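# Transfer 96-well plate from shaker S1 to nest N1

## Task

Take the 96-well plate off plate shaker S1 and set it in plate nest N1 so it lies flat within the nest's locators, with well A1 (the plate's clipped corner) at the nest corner labelled A1. The plate has to stay there without the robot supporting it; finish by releasing it and moving the gripper away.

## Robot and tools

ROBOT. One six-joint arm (yam_ultra) with a two-finger parallel gripper. The Joint positions and Joint velocities lines list waist, shoulder, elbow, wrist pitch, wrist yaw, wrist roll (rad, rad/s), then the finger-pad gap (m, m/s). Ranges in rad: waist -2.618 to 3.054, shoulder 0.000 to 3.142, elbow 0.000 to 3.142, wrist pitch -1.571 to 1.571, wrist yaw -1.571 to 1.571, wrist roll -2.094 to 2.094. The elbow cannot fully straighten.

FRAMES. Reported poses use the scene frame: origin on the table surface under the arm base, +z up, +y to the left when facing along +x. end_effector_position (m) and end_effector_quat_wxyz describe the pinch point between the finger pads, roughly 1 cm short of the fingertips. The reported position may be slightly wrong, more so when reaching far. In the gripper's own axes, the fingers extend along +z and separate along y. Motion commands are expressed in these gripper axes, not the scene frame.

THE 7-NUMBER ROW. Every motion command is one row [dx, dy, dz, rx, ry, rz, opening], each number in [-1, 1]. The first six are a relative offset, not a pose: a target displacement and rotation vector in gripper axes, with 1.0 = 0.6 m or 180 degrees. The base they are measured from is the gripper pose printed in the most recent result that shows it; before any such result in a scene, or for the second and later calls within one reply, the base is the pose at the moment the action begins. Because the base is the measured hand, all zeros means 'return to the measured base pose', not 'hold still', and repeating a small offset into a rigid surface does not press harder. opening is absolute: +1 fully open (0.094 m), -1 closed.

execute_actions(actions, pictures). actions is a list holding at most one item. Empty list: no command, just returns state (with pictures). Action: {"rows": [1 to 15 rows], "steps": 10..15}; each row runs one control step of 1/30 s, the last row repeats to fill the steps, and every row shares the same base pose (rows are not chained). Wait: {"steps": n} with n up to 300, counted from the previous result. pictures true forces camera images.

move(target, speed). target is one row as above. The hand follows a straight path to it lasting 0.5 to 10 s; speed in m/s from 0.002 to 0.5 (default 0.25), with turning capped at twice that in rad/s. Opening is applied at the start. The path ignores obstacles and the real hand may lag, stray or overshoot speed, especially near full reach. The result adds a move: line with the ending (done, off_target, moving, held, fault), limits (paced = pose clipped; held = a check blocked steps, after which it can surge), and distance to target. Pictures are included.

wait(seconds): 0 to 10 s with no new command.
zoom_image(camera, region): camera is cam_high (896x504), cam_low (896x504) or cam_wrist (616x616); region [x0, y0, x1, y1] in pixels from the top-left, at most 504x504.
read_manual(section): only "licences"; no motion.


CONTROLLER BEHAVIOUR. Each step the command is clipped to within 70 mm and 16 degrees of the measured hand, then solved by damped IK, favouring position over orientation. Far targets may need several actions; after an action the arm only continues to the last clipped pose. Motions often end a centimetre or more low; to hold height, command the correction back up in the first call of a reply and zeros afterwards. The result is captured 10 steps before an action ends; those remaining steps run while the next reply is written, and the simulation keeps running during replies. A Hand target line appears only when nothing is pending. HELD marks steps a clearance check blocked; 'pose unreachable' means the check altered or blocked the command (mount block or post counts as arm).

GRIPPING. grip_measured is the finger opening on the command scale; readings may be off by about 1 mm consistently. To grasp, command an opening about 0.03 below grip_measured; less for a lighter hold. Pad force tops out near 50 to 62 N, briefly higher on first contact.

CAMERAS. cam_high and cam_low are fixed; cam_wrist is a fisheye on the hand. Calibrations were supplied and may be off by a couple of degrees and millimetres.

HAZARDS. Do not let anything leave the table. Avoid fast contacts, deep presses past a contact, drops and slips. Brief external tugs on the held plate or pushes on loose items may occur. Holding loads heats motors: MOTOR HOT from 75 °C, a 10 s stop at 90 °C, and at 100 °C the arm and gripper go limp and fall; FAULT lines report stops. Release the plate promptly once placed, then lift clear.

Each tool is called as name(argument=value, ...), one argument or row to a line, values as JSON.

## Session

execute_actions(
  actions=[],
)

Scene clock: 0.00 s of 8400.00 s.
end_effector_position=(+0.2161, -0.4182, +0.2733) grip_measured=+1.000 end_effector_quat_wxyz=(+0.213, +0.357, +0.903, -0.114)
Joint positions: [-1.422  2.039  0.958  0.566 -0.971  0.208  0.094]
Joint velocities: [-0.007 -0.012  0.012  0.007 -0.007  0.051  0.   ]
Hand target: +0.214, -0.423, +0.279; +0.215, +0.358, +0.900, -0.122

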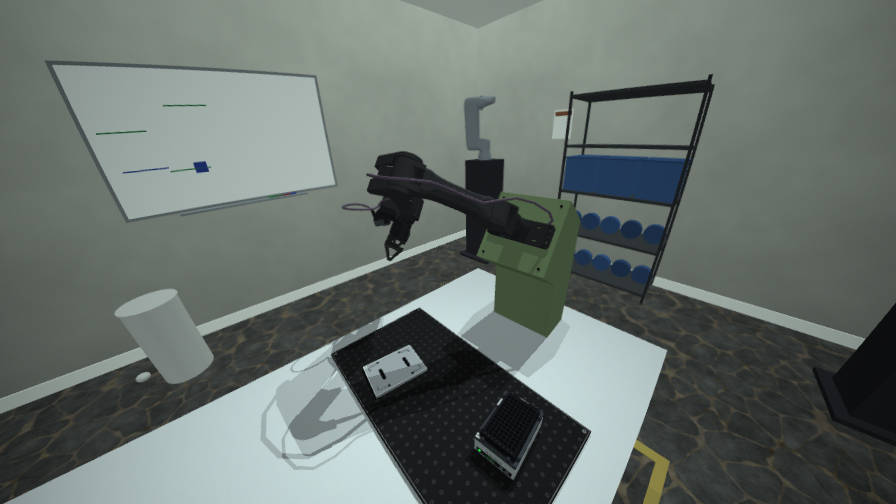

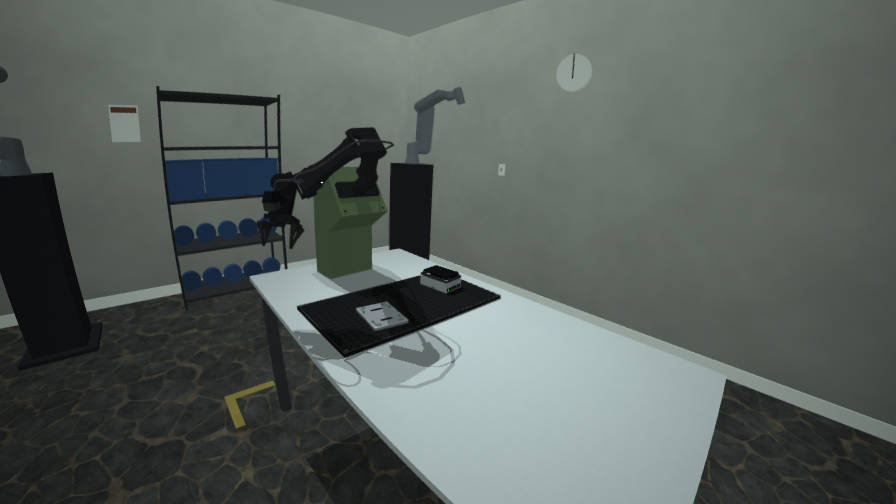

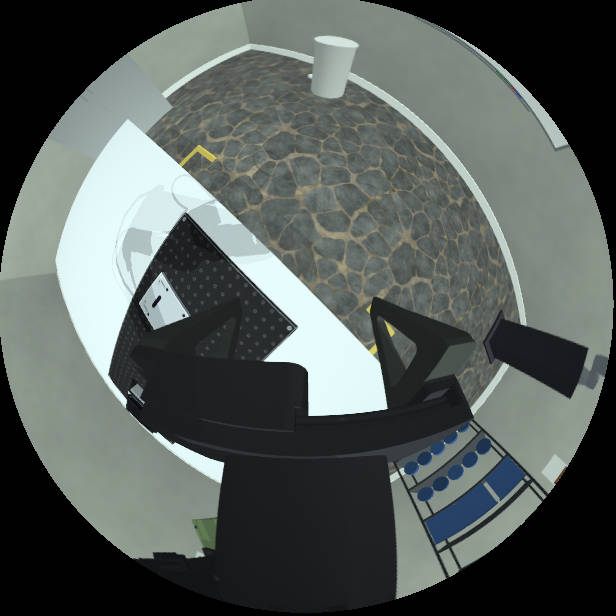

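zoom_image(
  camera="cam_high",
  region=[320, 290, 620, 500],
)

zoom_image(
  camera="cam_low",
  region=[290, 240, 520, 370],
)

Region (320, 290, 620, 500) of cam_high's 896x504 image, scaled by 1.680, with more detail than that image has; it fills the top 353 rows of this view, and the rest is white.

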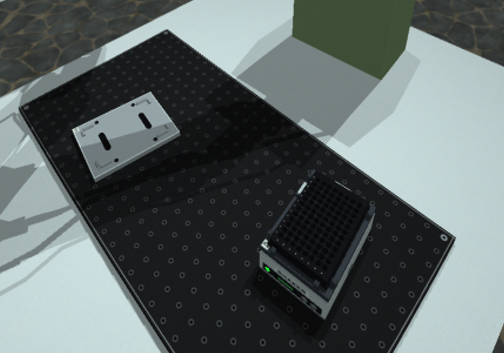

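Region (290, 240, 520, 370) of cam_low's 896x504 image, scaled by 2.191, with more detail than that image has; it fills the top 285 rows of this view, and the rest is white.

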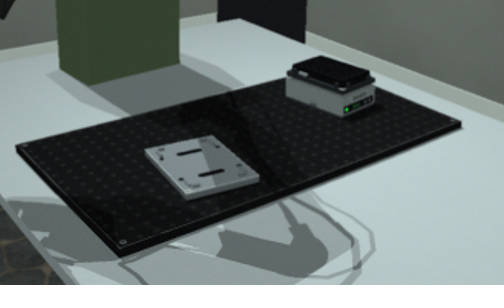

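zoom_image(
  camera="cam_high",
  region=[460, 380, 560, 490],
)

zoom_image(
  camera="cam_high",
  region=[350, 335, 440, 405],
)

zoom_image(
  camera="cam_low",
  region=[410, 255, 475, 300],
)

zoom_image(
  camera="cam_low",
  region=[345, 290, 420, 340],
)

Region (460, 380, 560, 490) of cam_high's 896x504 image, scaled by 4.582, with more detail than that image has; it fills the left 458 columns of this view, and the rest is white.

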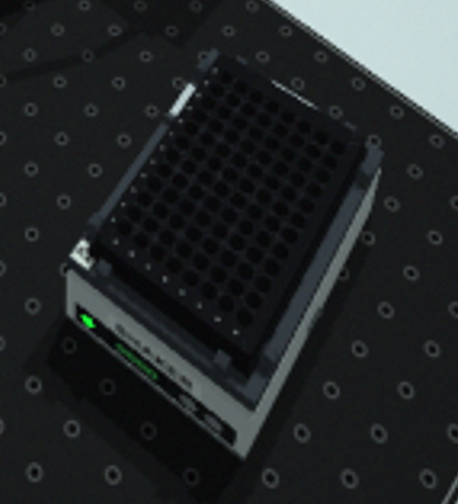

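Region (350, 335, 440, 405) of cam_high's 896x504 image, scaled by 5.600, with more detail than that image has.

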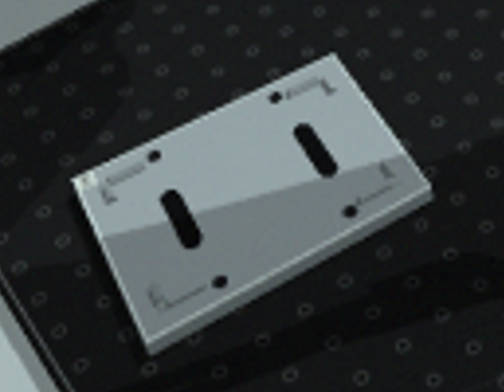

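Region (410, 255, 475, 300) of cam_low's 896x504 image, scaled by 7.754, with more detail than that image has; it fills the top 349 rows of this view, and the rest is white.

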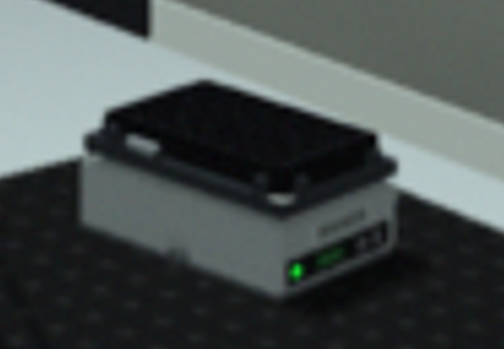

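Region (345, 290, 420, 340) of cam_low's 896x504 image, scaled by 6.720, with more detail than that image has.

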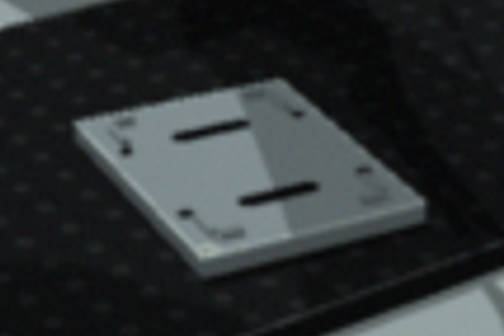

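move(
  target=[0.1152, 0.6078, 0.0213, -0.0644, 0.144, -0.1908, 1.0],
  speed=0.2,
)

Scene clock: 13.07 s of 8400.00 s.
end_effector_position=(+0.4254, -0.1182, +0.2095) grip_measured=+1.000 end_effector_quat_wxyz=(+0.000, +0.078, +0.997, +0.009)
Joint positions: [-0.541  1.424  1.187 -0.454 -0.464 -0.117  0.094]
Joint velocities: [ 0.002  0.012  0.002 -0.022 -0.037 -0.007  0.   ]
Hand target: +0.432, -0.122, +0.211; +0.003, +0.072, +0.997, +0.003
Off the commanded pose: 0.002 m, 1 deg.
Kept back: nothing.
After step 90, 7.43 s passed at rest.
move: done
camera_calibration (this result's frames):
cam_wrist: T_world_to_cam=[[-0.165341, -0.98616, -0.0122724, -0.0408228], [-0.79657, 0.126197, 0.591228, 0.233983], [-0.581497, 0.10753, -0.806411, 0.55477], [0, 0, 0, 1]] pos_world=[0.502231, -0.12944, 0.308535]

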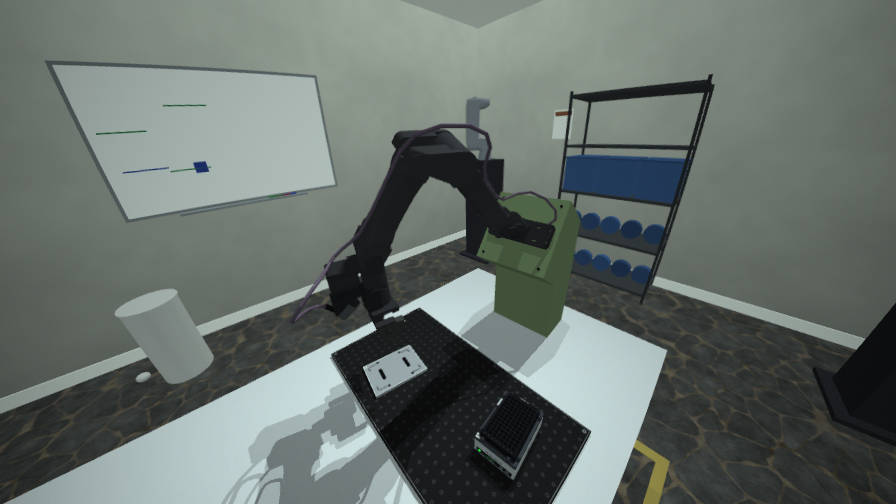

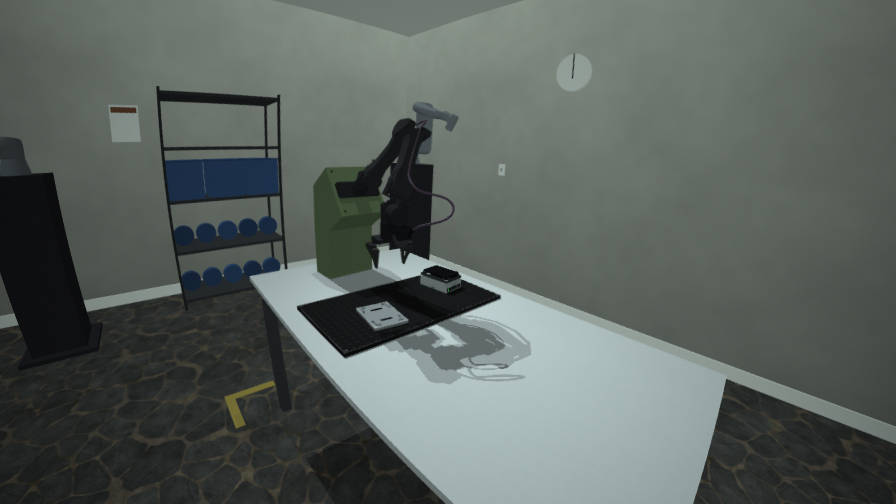

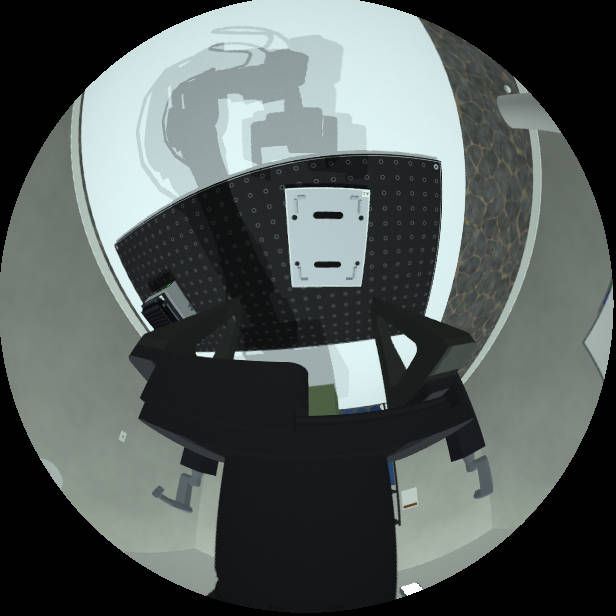

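zoom_image(
  camera="cam_wrist",
  region=[260, 170, 400, 310],
)

zoom_image(
  camera="cam_wrist",
  region=[120, 260, 240, 350],
)

Region (260, 170, 400, 310) of cam_wrist's 616x616 image, scaled by 3.600, with more detail than that image has.

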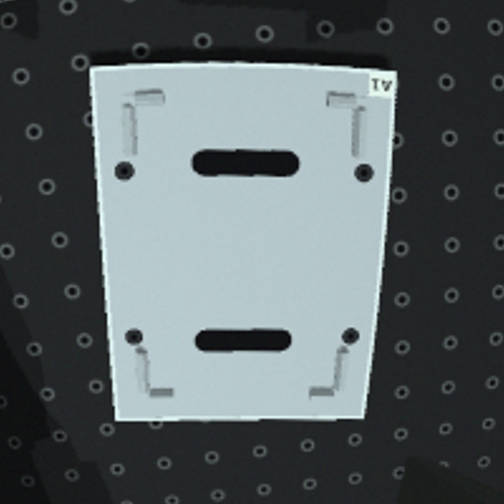

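Region (120, 260, 240, 350) of cam_wrist's 616x616 image, scaled by 4.200, with more detail than that image has; it fills the top 378 rows of this view, and the rest is white.

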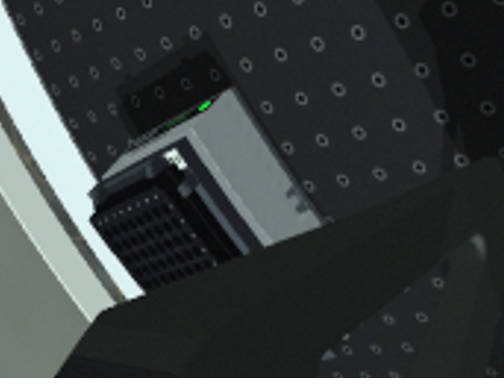

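move(
  target=[0.2586, 0.5133, -0.008, 0.0057, 0.0, -0.0889, 1.0],
  speed=0.2,
)

Scene clock: 20.57 s of 8400.00 s.
end_effector_position=(+0.3159, +0.2069, +0.2176) grip_measured=+1.000 end_effector_quat_wxyz=(-0.008, -0.063, +0.998, +0.002)
Joint positions: [ 0.776  1.375  0.912 -0.317  0.59   0.451  0.094]
Joint velocities: [-0.012 -0.007 -0.007 -0.022  0.081 -0.037  0.   ]
Hand target: +0.323, +0.212, +0.220; -0.001, -0.059, +0.998, +0.002
Off the commanded pose: 0.005 m, 1 deg.
Kept back: nothing.
After step 90, 2.13 s passed at rest.
move: done
camera_calibration (this result's frames):
cam_wrist: T_world_to_cam=[[0.115998, -0.993249, -0.000454774, 0.171807], [-0.792772, -0.0928609, 0.602403, 0.142665], [-0.598379, -0.0695171, -0.798192, 0.502803], [0, 0, 0, 1]] pos_world=[0.394038, 0.218849, 0.31547]

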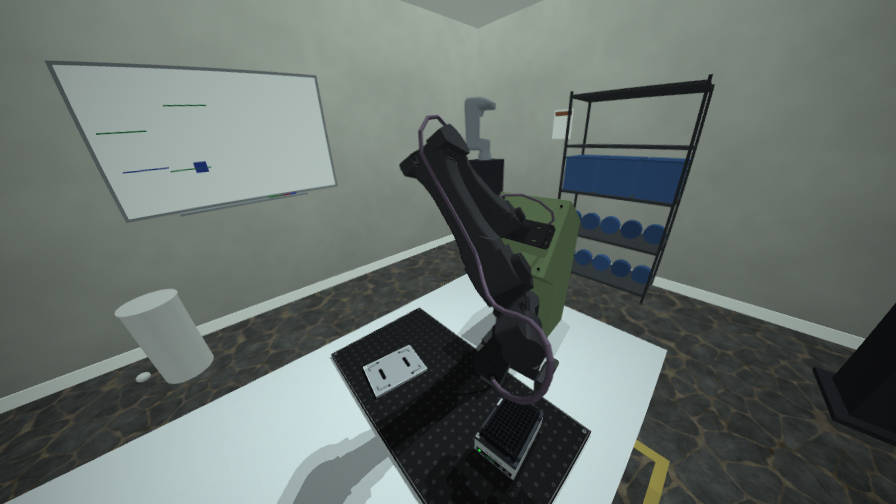

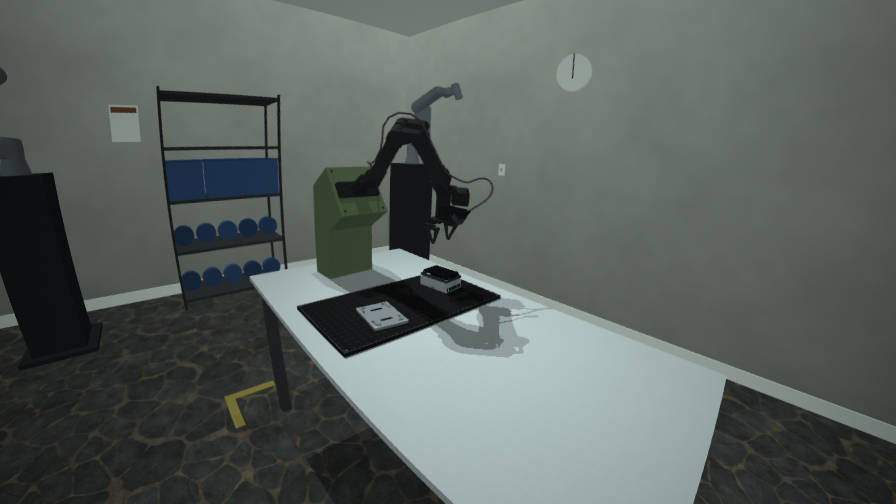

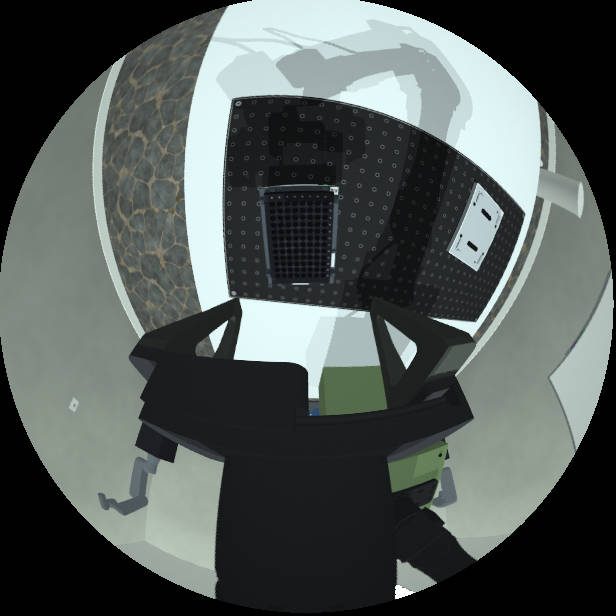

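zoom_image(
  camera="cam_wrist",
  region=[240, 170, 360, 300],
)

Region (240, 170, 360, 300) of cam_wrist's 616x616 image, scaled by 3.877, with more detail than that image has; it fills the left 465 columns of this view, and the rest is white.

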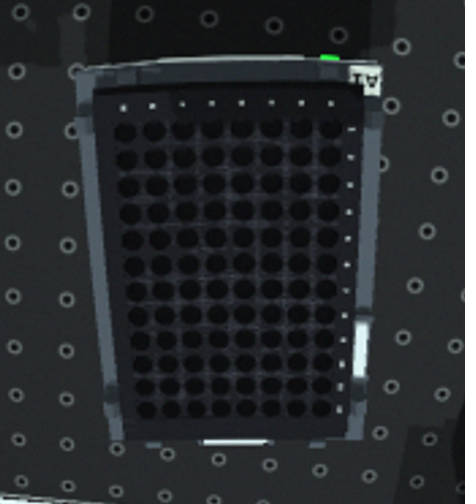

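zoom_image(
  camera="cam_high",
  region=[470, 430, 530, 485],
)

move(
  target=[-0.0024, 0.0115, 0.125, -0.0013, 0.005, -0.003, 1.0],
  speed=0.1,
)

Region (470, 430, 530, 485) of cam_high's 896x504 image, scaled by 8.400, with more detail than that image has; it fills the top 462 rows of this view, and the rest is white.

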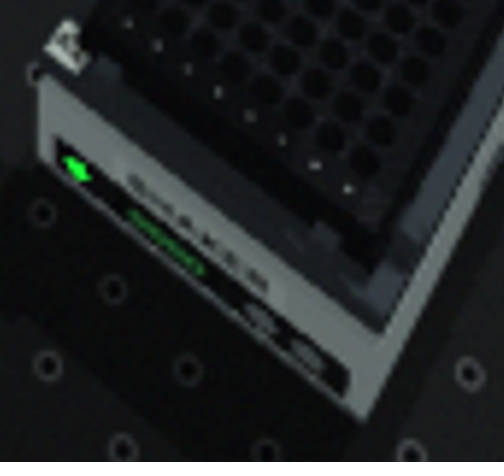

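Scene clock: 25.50 s of 8400.00 s.
end_effector_position=(+0.3043, +0.2072, +0.1446) grip_measured=+1.000 end_effector_quat_wxyz=(-0.027, -0.072, +0.997, -0.003)
Joint positions: [ 0.655  1.615  0.938 -0.099  0.496  0.359  0.094]
Joint velocities: [-0.002  0.017  0.012  0.037  0.007 -0.081  0.   ]
Hand target: +0.315, +0.213, +0.143; -0.015, -0.068, +0.998, +0.004
Off the commanded pose: 0.013 m, 2 deg.
Kept back: nothing.
After step 90, 0.63 s passed at rest.
move: off_target
camera_calibration (this result's frames):
cam_wrist: T_world_to_cam=[[0.13286, -0.991107, 0.00745916, 0.166649], [-0.767772, -0.0981562, 0.63316, 0.166462], [-0.626797, -0.0898485, -0.773985, 0.446958], [0, 0, 0, 1]] pos_world=[0.385816, 0.221665, 0.239299]

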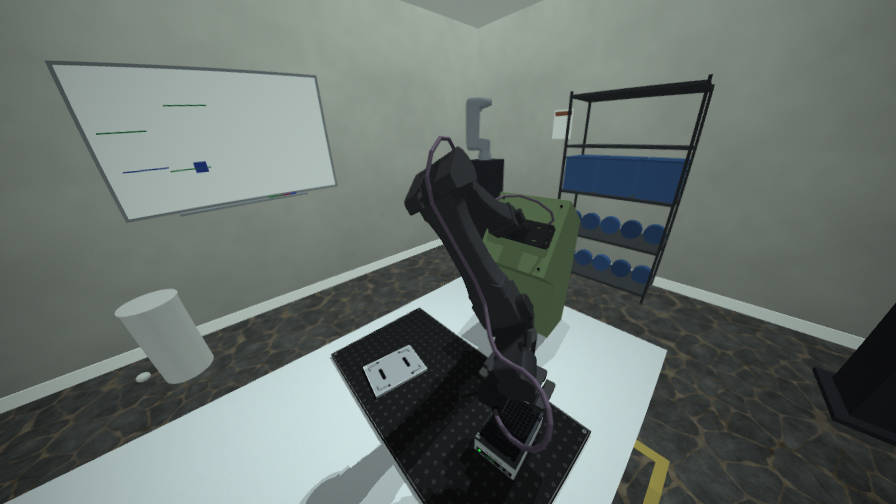

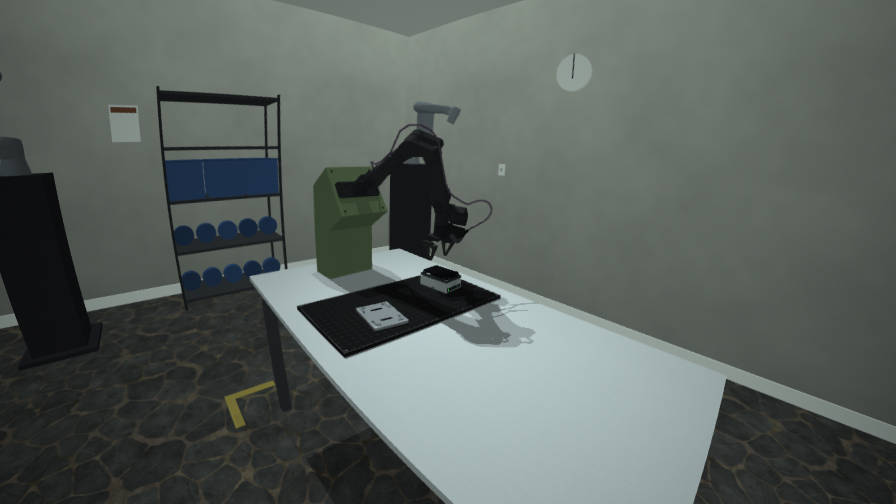

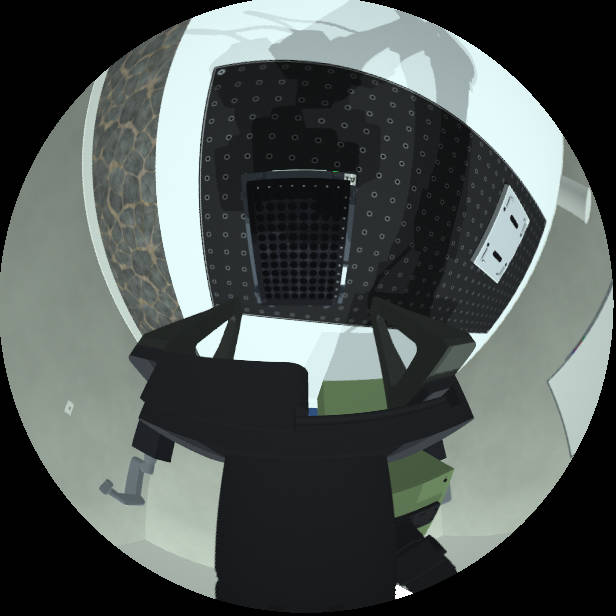

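zoom_image(
  camera="cam_wrist",
  region=[220, 150, 390, 330],
)

Region (220, 150, 390, 330) of cam_wrist's 616x616 image, scaled by 2.800, with more detail than that image has.

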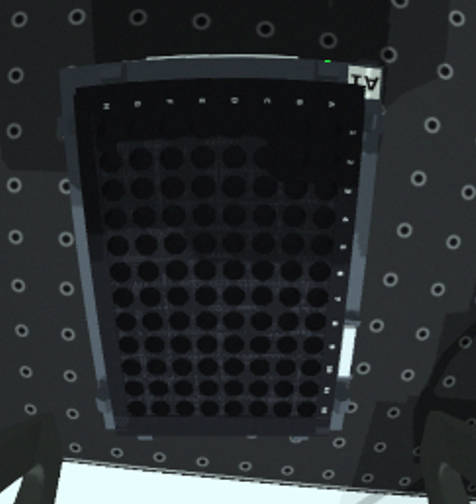

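zoom_image(
  camera="cam_wrist",
  region=[300, 160, 380, 240],
)

zoom_image(
  camera="cam_wrist",
  region=[290, 240, 380, 330],
)

zoom_image(
  camera="cam_low",
  region=[405, 220, 485, 300],
)

Region (300, 160, 380, 240) of cam_wrist's 616x616 image, scaled by 6.300, with more detail than that image has.

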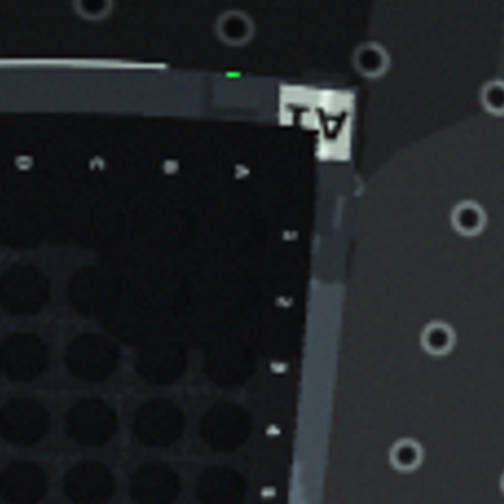

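Region (290, 240, 380, 330) of cam_wrist's 616x616 image, scaled by 5.600, with more detail than that image has.

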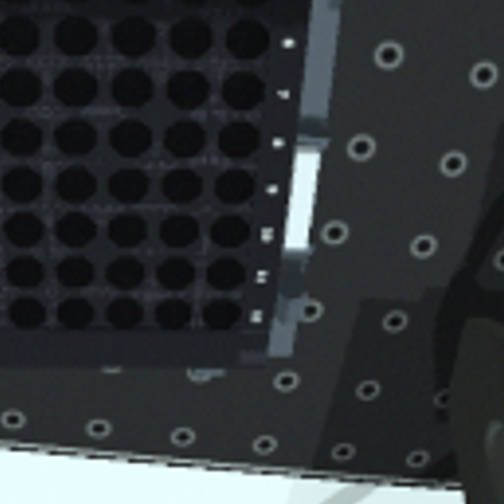

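Region (405, 220, 485, 300) of cam_low's 896x504 image, scaled by 6.300, with more detail than that image has.

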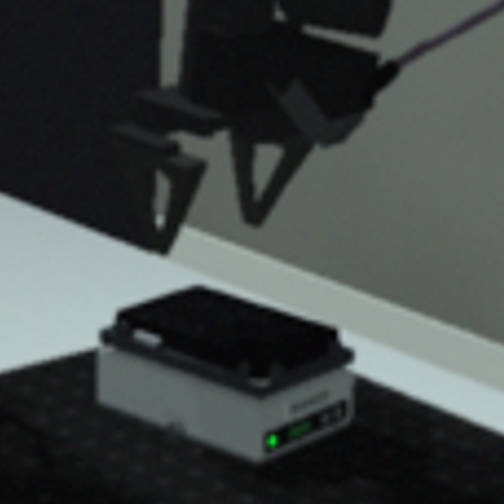

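move(
  target=[-0.0264, 0.0077, 0.0396, -0.0007, -0.0173, 0.0026, 1.0],
  speed=0.05,
)

Scene clock: 29.93 s of 8400.00 s.
end_effector_position=(+0.3036, +0.2061, +0.1225) grip_measured=+1.000 end_effector_quat_wxyz=(-0.015, -0.073, +0.997, -0.007)
Joint positions: [0.629 1.689 0.938 0.006 0.494 0.325 0.094]
Joint velocities: [-0.027  0.002 -0.007 -0.007 -0.037 -0.066  0.   ]
Hand target: +0.318, +0.213, +0.121; +0.000, -0.068, +0.998, -0.000
Off the commanded pose: 0.017 m, 2 deg.
Kept back: nothing.
After step 90, 0.40 s passed at rest.
move: off_target
camera_calibration (this result's frames):
cam_wrist: T_world_to_cam=[[0.135832, -0.99058, 0.0173405, 0.163649], [-0.782699, -0.0965634, 0.614864, 0.186255], [-0.607398, -0.0970909, -0.788442, 0.426662], [0, 0, 0, 1]] pos_world=[0.382706, 0.221518, 0.219039]

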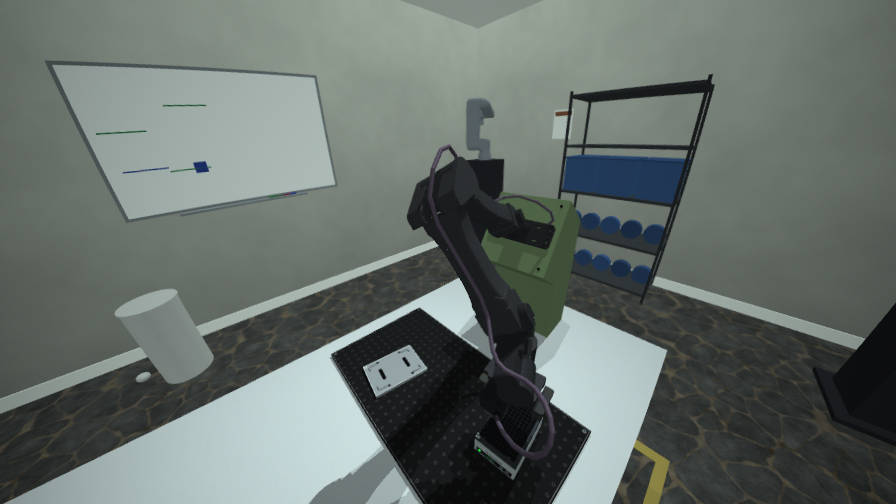

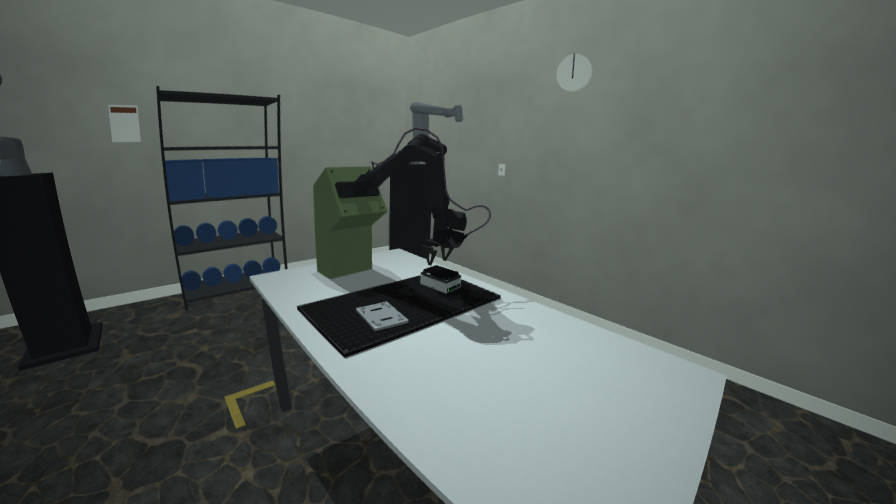

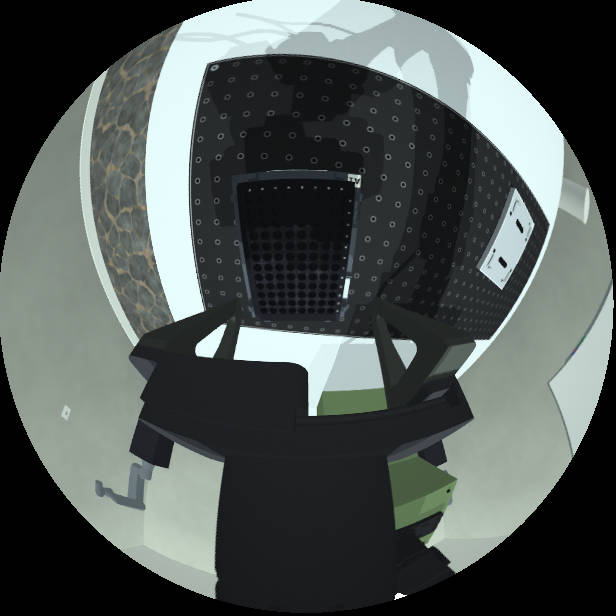

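move(
  target=[-0.0515, 0.0173, 0.0049, -0.0076, -0.0197, 0.0048, 1.0],
  speed=0.05,
)

Scene clock: 32.30 s of 8400.00 s.
end_effector_position=(+0.3224, +0.2168, +0.1212) grip_measured=+1.000 end_effector_quat_wxyz=(+0.005, -0.069, +0.998, +0.003)
Joint positions: [0.629 1.702 0.984 0.025 0.49  0.31  0.094]
Joint velocities: [ 0.002  0.012  0.012 -0.007 -0.007 -0.081  0.   ]
Hand target: +0.332, +0.220, +0.119; +0.015, -0.066, +0.998, +0.006
Off the commanded pose: 0.011 m, 1 deg.
Kept back: nothing.
move: off_target
camera_calibration (this result's frames):
cam_wrist: T_world_to_cam=[[0.126273, -0.991995, -0.000701682, 0.17724], [-0.806804, -0.103111, 0.581752, 0.21594], [-0.577167, -0.0728935, -0.813366, 0.42618], [0, 0, 0, 1]] pos_world=[0.397818, 0.229153, 0.221142]

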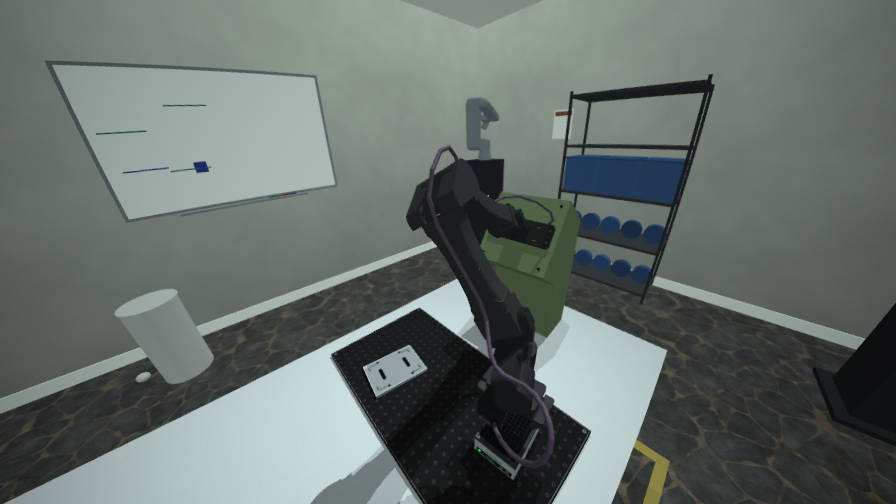

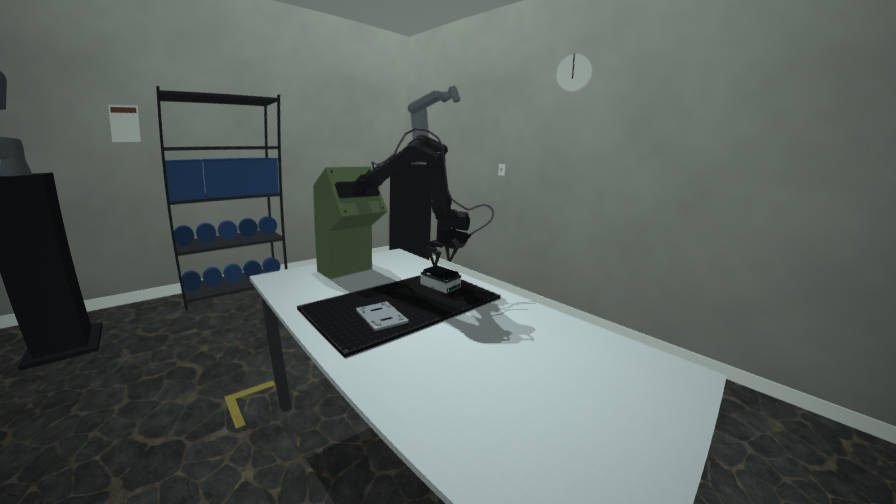

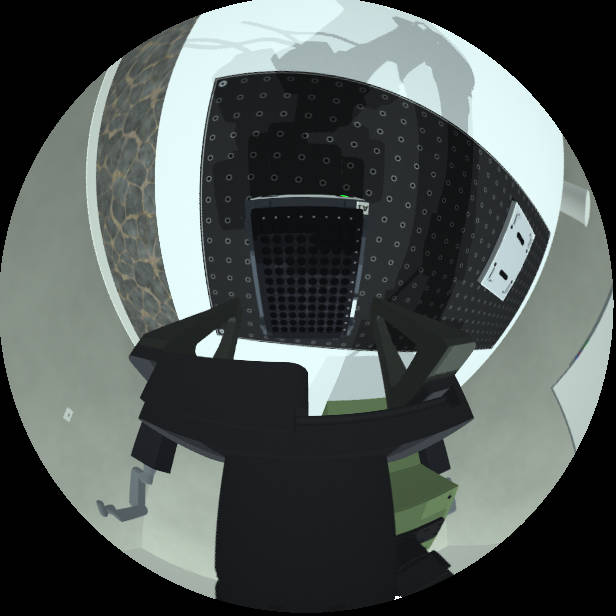

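zoom_image(
  camera="cam_wrist",
  region=[220, 190, 390, 350],
)

Region (220, 190, 390, 350) of cam_wrist's 616x616 image, scaled by 2.965, with more detail than that image has; it fills the top 474 rows of this view, and the rest is white.

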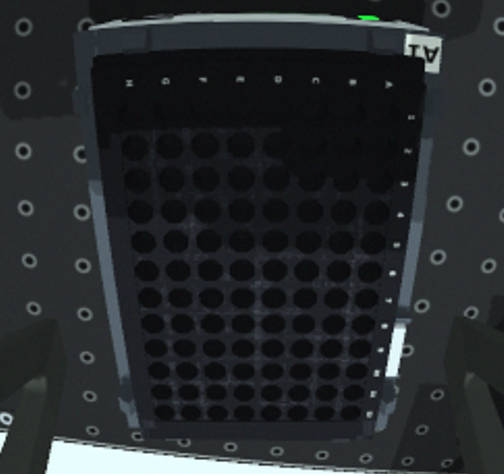

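zoom_image(
  camera="cam_wrist",
  region=[210, 280, 400, 360],
)

Region (210, 280, 400, 360) of cam_wrist's 616x616 image, scaled by 2.653, with more detail than that image has; it fills the top 212 rows of this view, and the rest is white.

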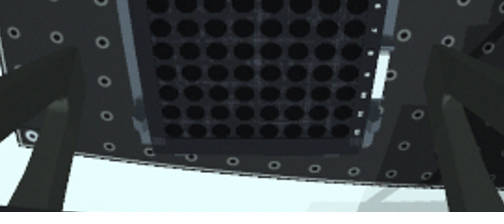

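move(
  target=[-0.0189, 0.0039, 0.0339, 0.0, -0.0034, 0.001, 1.0],
  speed=0.04,
)

Scene clock: 37.47 s of 8400.00 s.
end_effector_position=(+0.3234, +0.2152, +0.1038) grip_measured=+1.000 end_effector_quat_wxyz=(-0.000, -0.069, +0.998, -0.002)
Joint positions: [0.602 1.764 1.024 0.04  0.475 0.297 0.094]
Joint velocities: [-0.002  0.007 -0.002 -0.066  0.007  0.037  0.   ]
Hand target: +0.333, +0.220, +0.101; +0.010, -0.067, +0.998, +0.003
Off the commanded pose: 0.012 m, 1 deg.
Kept back: nothing.
After step 90, 1.27 s passed at rest.
move: off_target
camera_calibration (this result's frames):
cam_wrist: T_world_to_cam=[[0.127671, -0.99178, 0.00855705, 0.17408], [-0.8008, -0.0979887, 0.590862, 0.222824], [-0.585166, -0.0822886, -0.806728, 0.416385], [0, 0, 0, 1]] pos_world=[0.399867, 0.228747, 0.202761]

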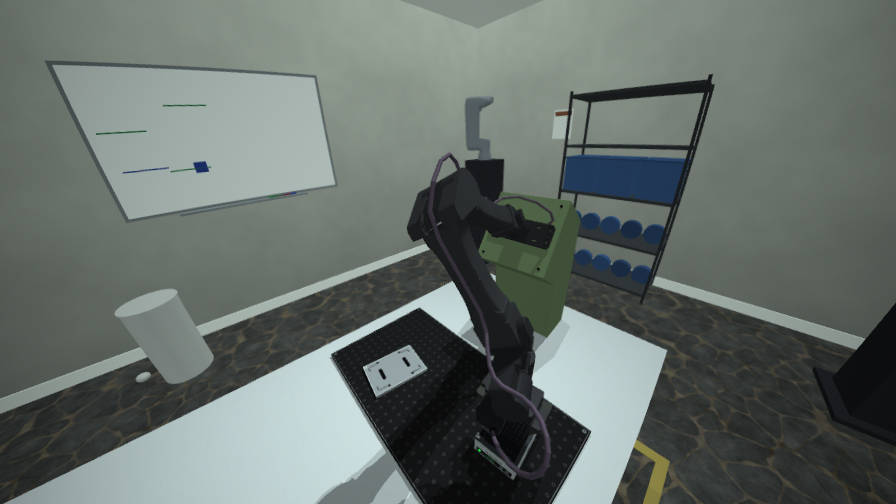

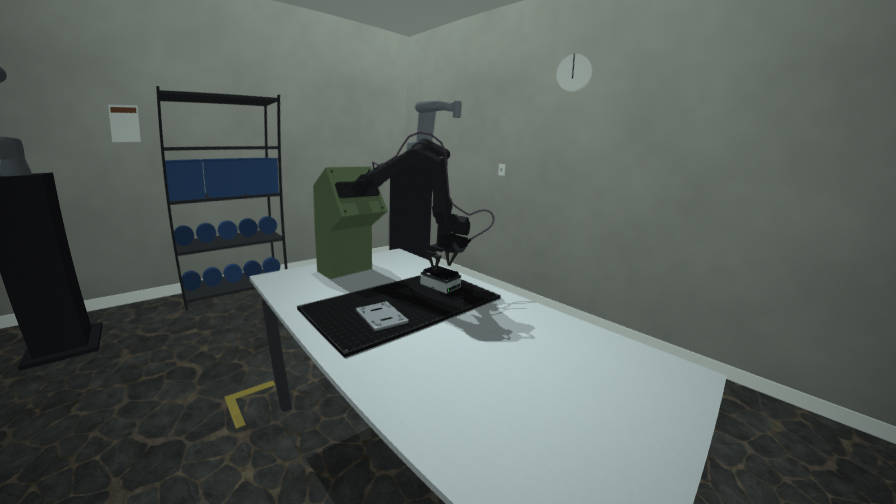

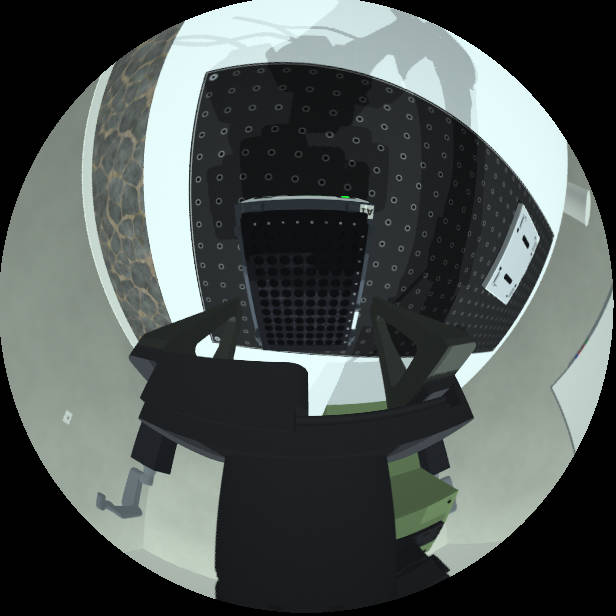

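zoom_image(
  camera="cam_wrist",
  region=[210, 190, 400, 370],
)

Region (210, 190, 400, 370) of cam_wrist's 616x616 image, scaled by 2.653, with more detail than that image has; it fills the top 477 rows of this view, and the rest is white.

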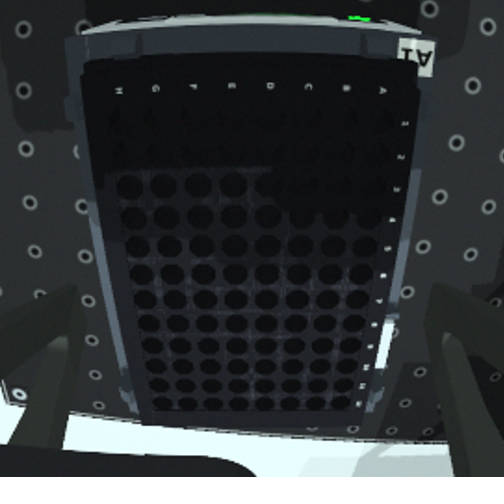

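move(
  target=[-0.0158, 0.0084, 0.0338, -0.0035, -0.0064, 0.0, 1.0],
  speed=0.03,
)

Scene clock: 40.17 s of 8400.00 s.
end_effector_position=(+0.3220, +0.2159, +0.0865) grip_measured=+1.000 end_effector_quat_wxyz=(-0.002, -0.072, +0.997, -0.001)
Joint positions: [0.583 1.824 1.052 0.076 0.458 0.279 0.094]
Joint velocities: [-0.007  0.002 -0.002  0.037 -0.022 -0.051  0.   ]
Hand target: +0.332, +0.221, +0.084; +0.010, -0.069, +0.998, +0.004
Off the commanded pose: 0.012 m, 1 deg.
Kept back: nothing.
move: off_target
camera_calibration (this result's frames):
cam_wrist: T_world_to_cam=[[0.132093, -0.991213, 0.00698668, 0.173701], [-0.798517, -0.102232, 0.593228, 0.23189], [-0.587301, -0.08394, -0.805004, 0.402616], [0, 0, 0, 1]] pos_world=[0.39868, 0.229676, 0.18533]

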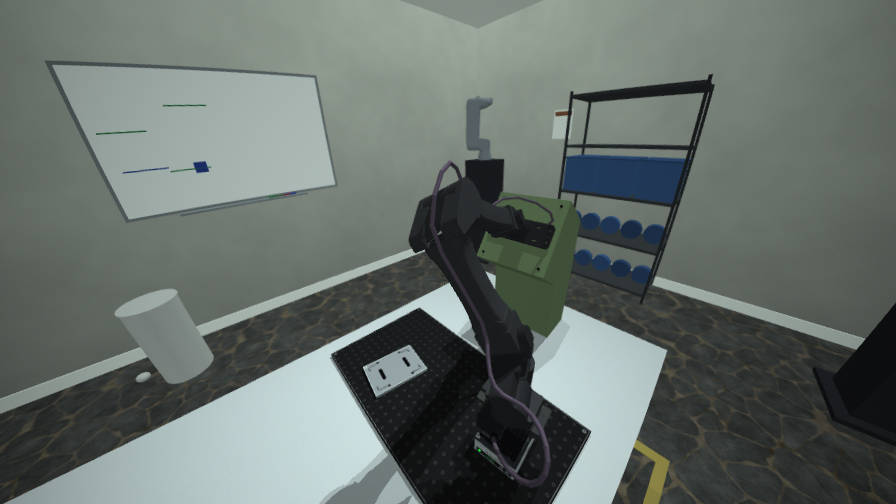

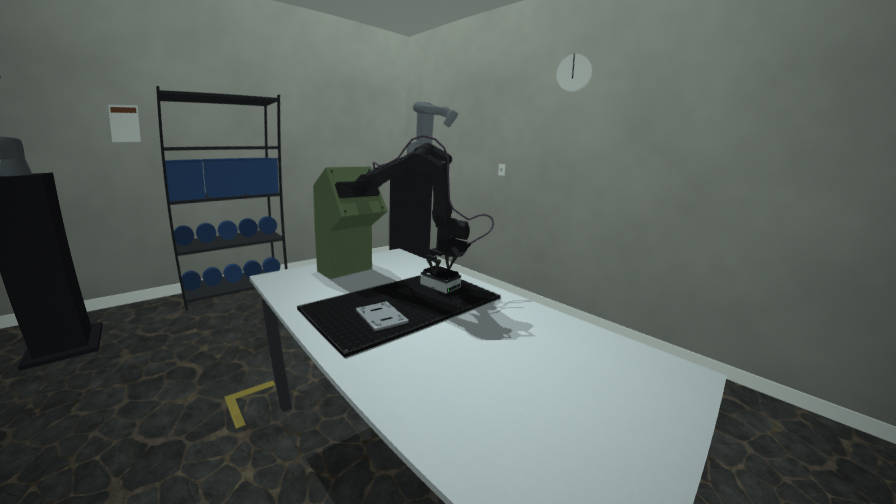

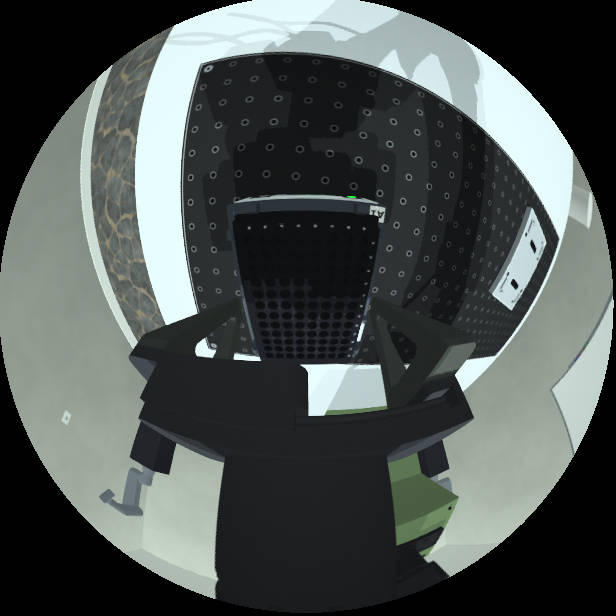

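zoom_image(
  camera="cam_wrist",
  region=[210, 260, 400, 380],
)

zoom_image(
  camera="cam_low",
  region=[410, 235, 480, 300],
)

Region (210, 260, 400, 380) of cam_wrist's 616x616 image, scaled by 2.653, with more detail than that image has; it fills the top 318 rows of this view, and the rest is white.

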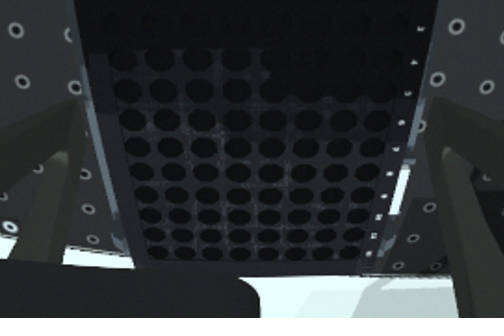

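Region (410, 235, 480, 300) of cam_low's 896x504 image, scaled by 7.200, with more detail than that image has; it fills the top 468 rows of this view, and the rest is white.

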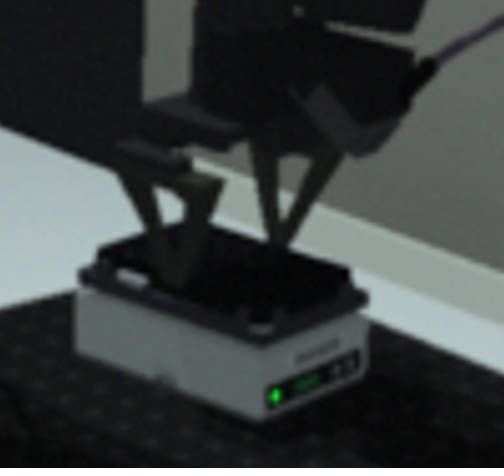

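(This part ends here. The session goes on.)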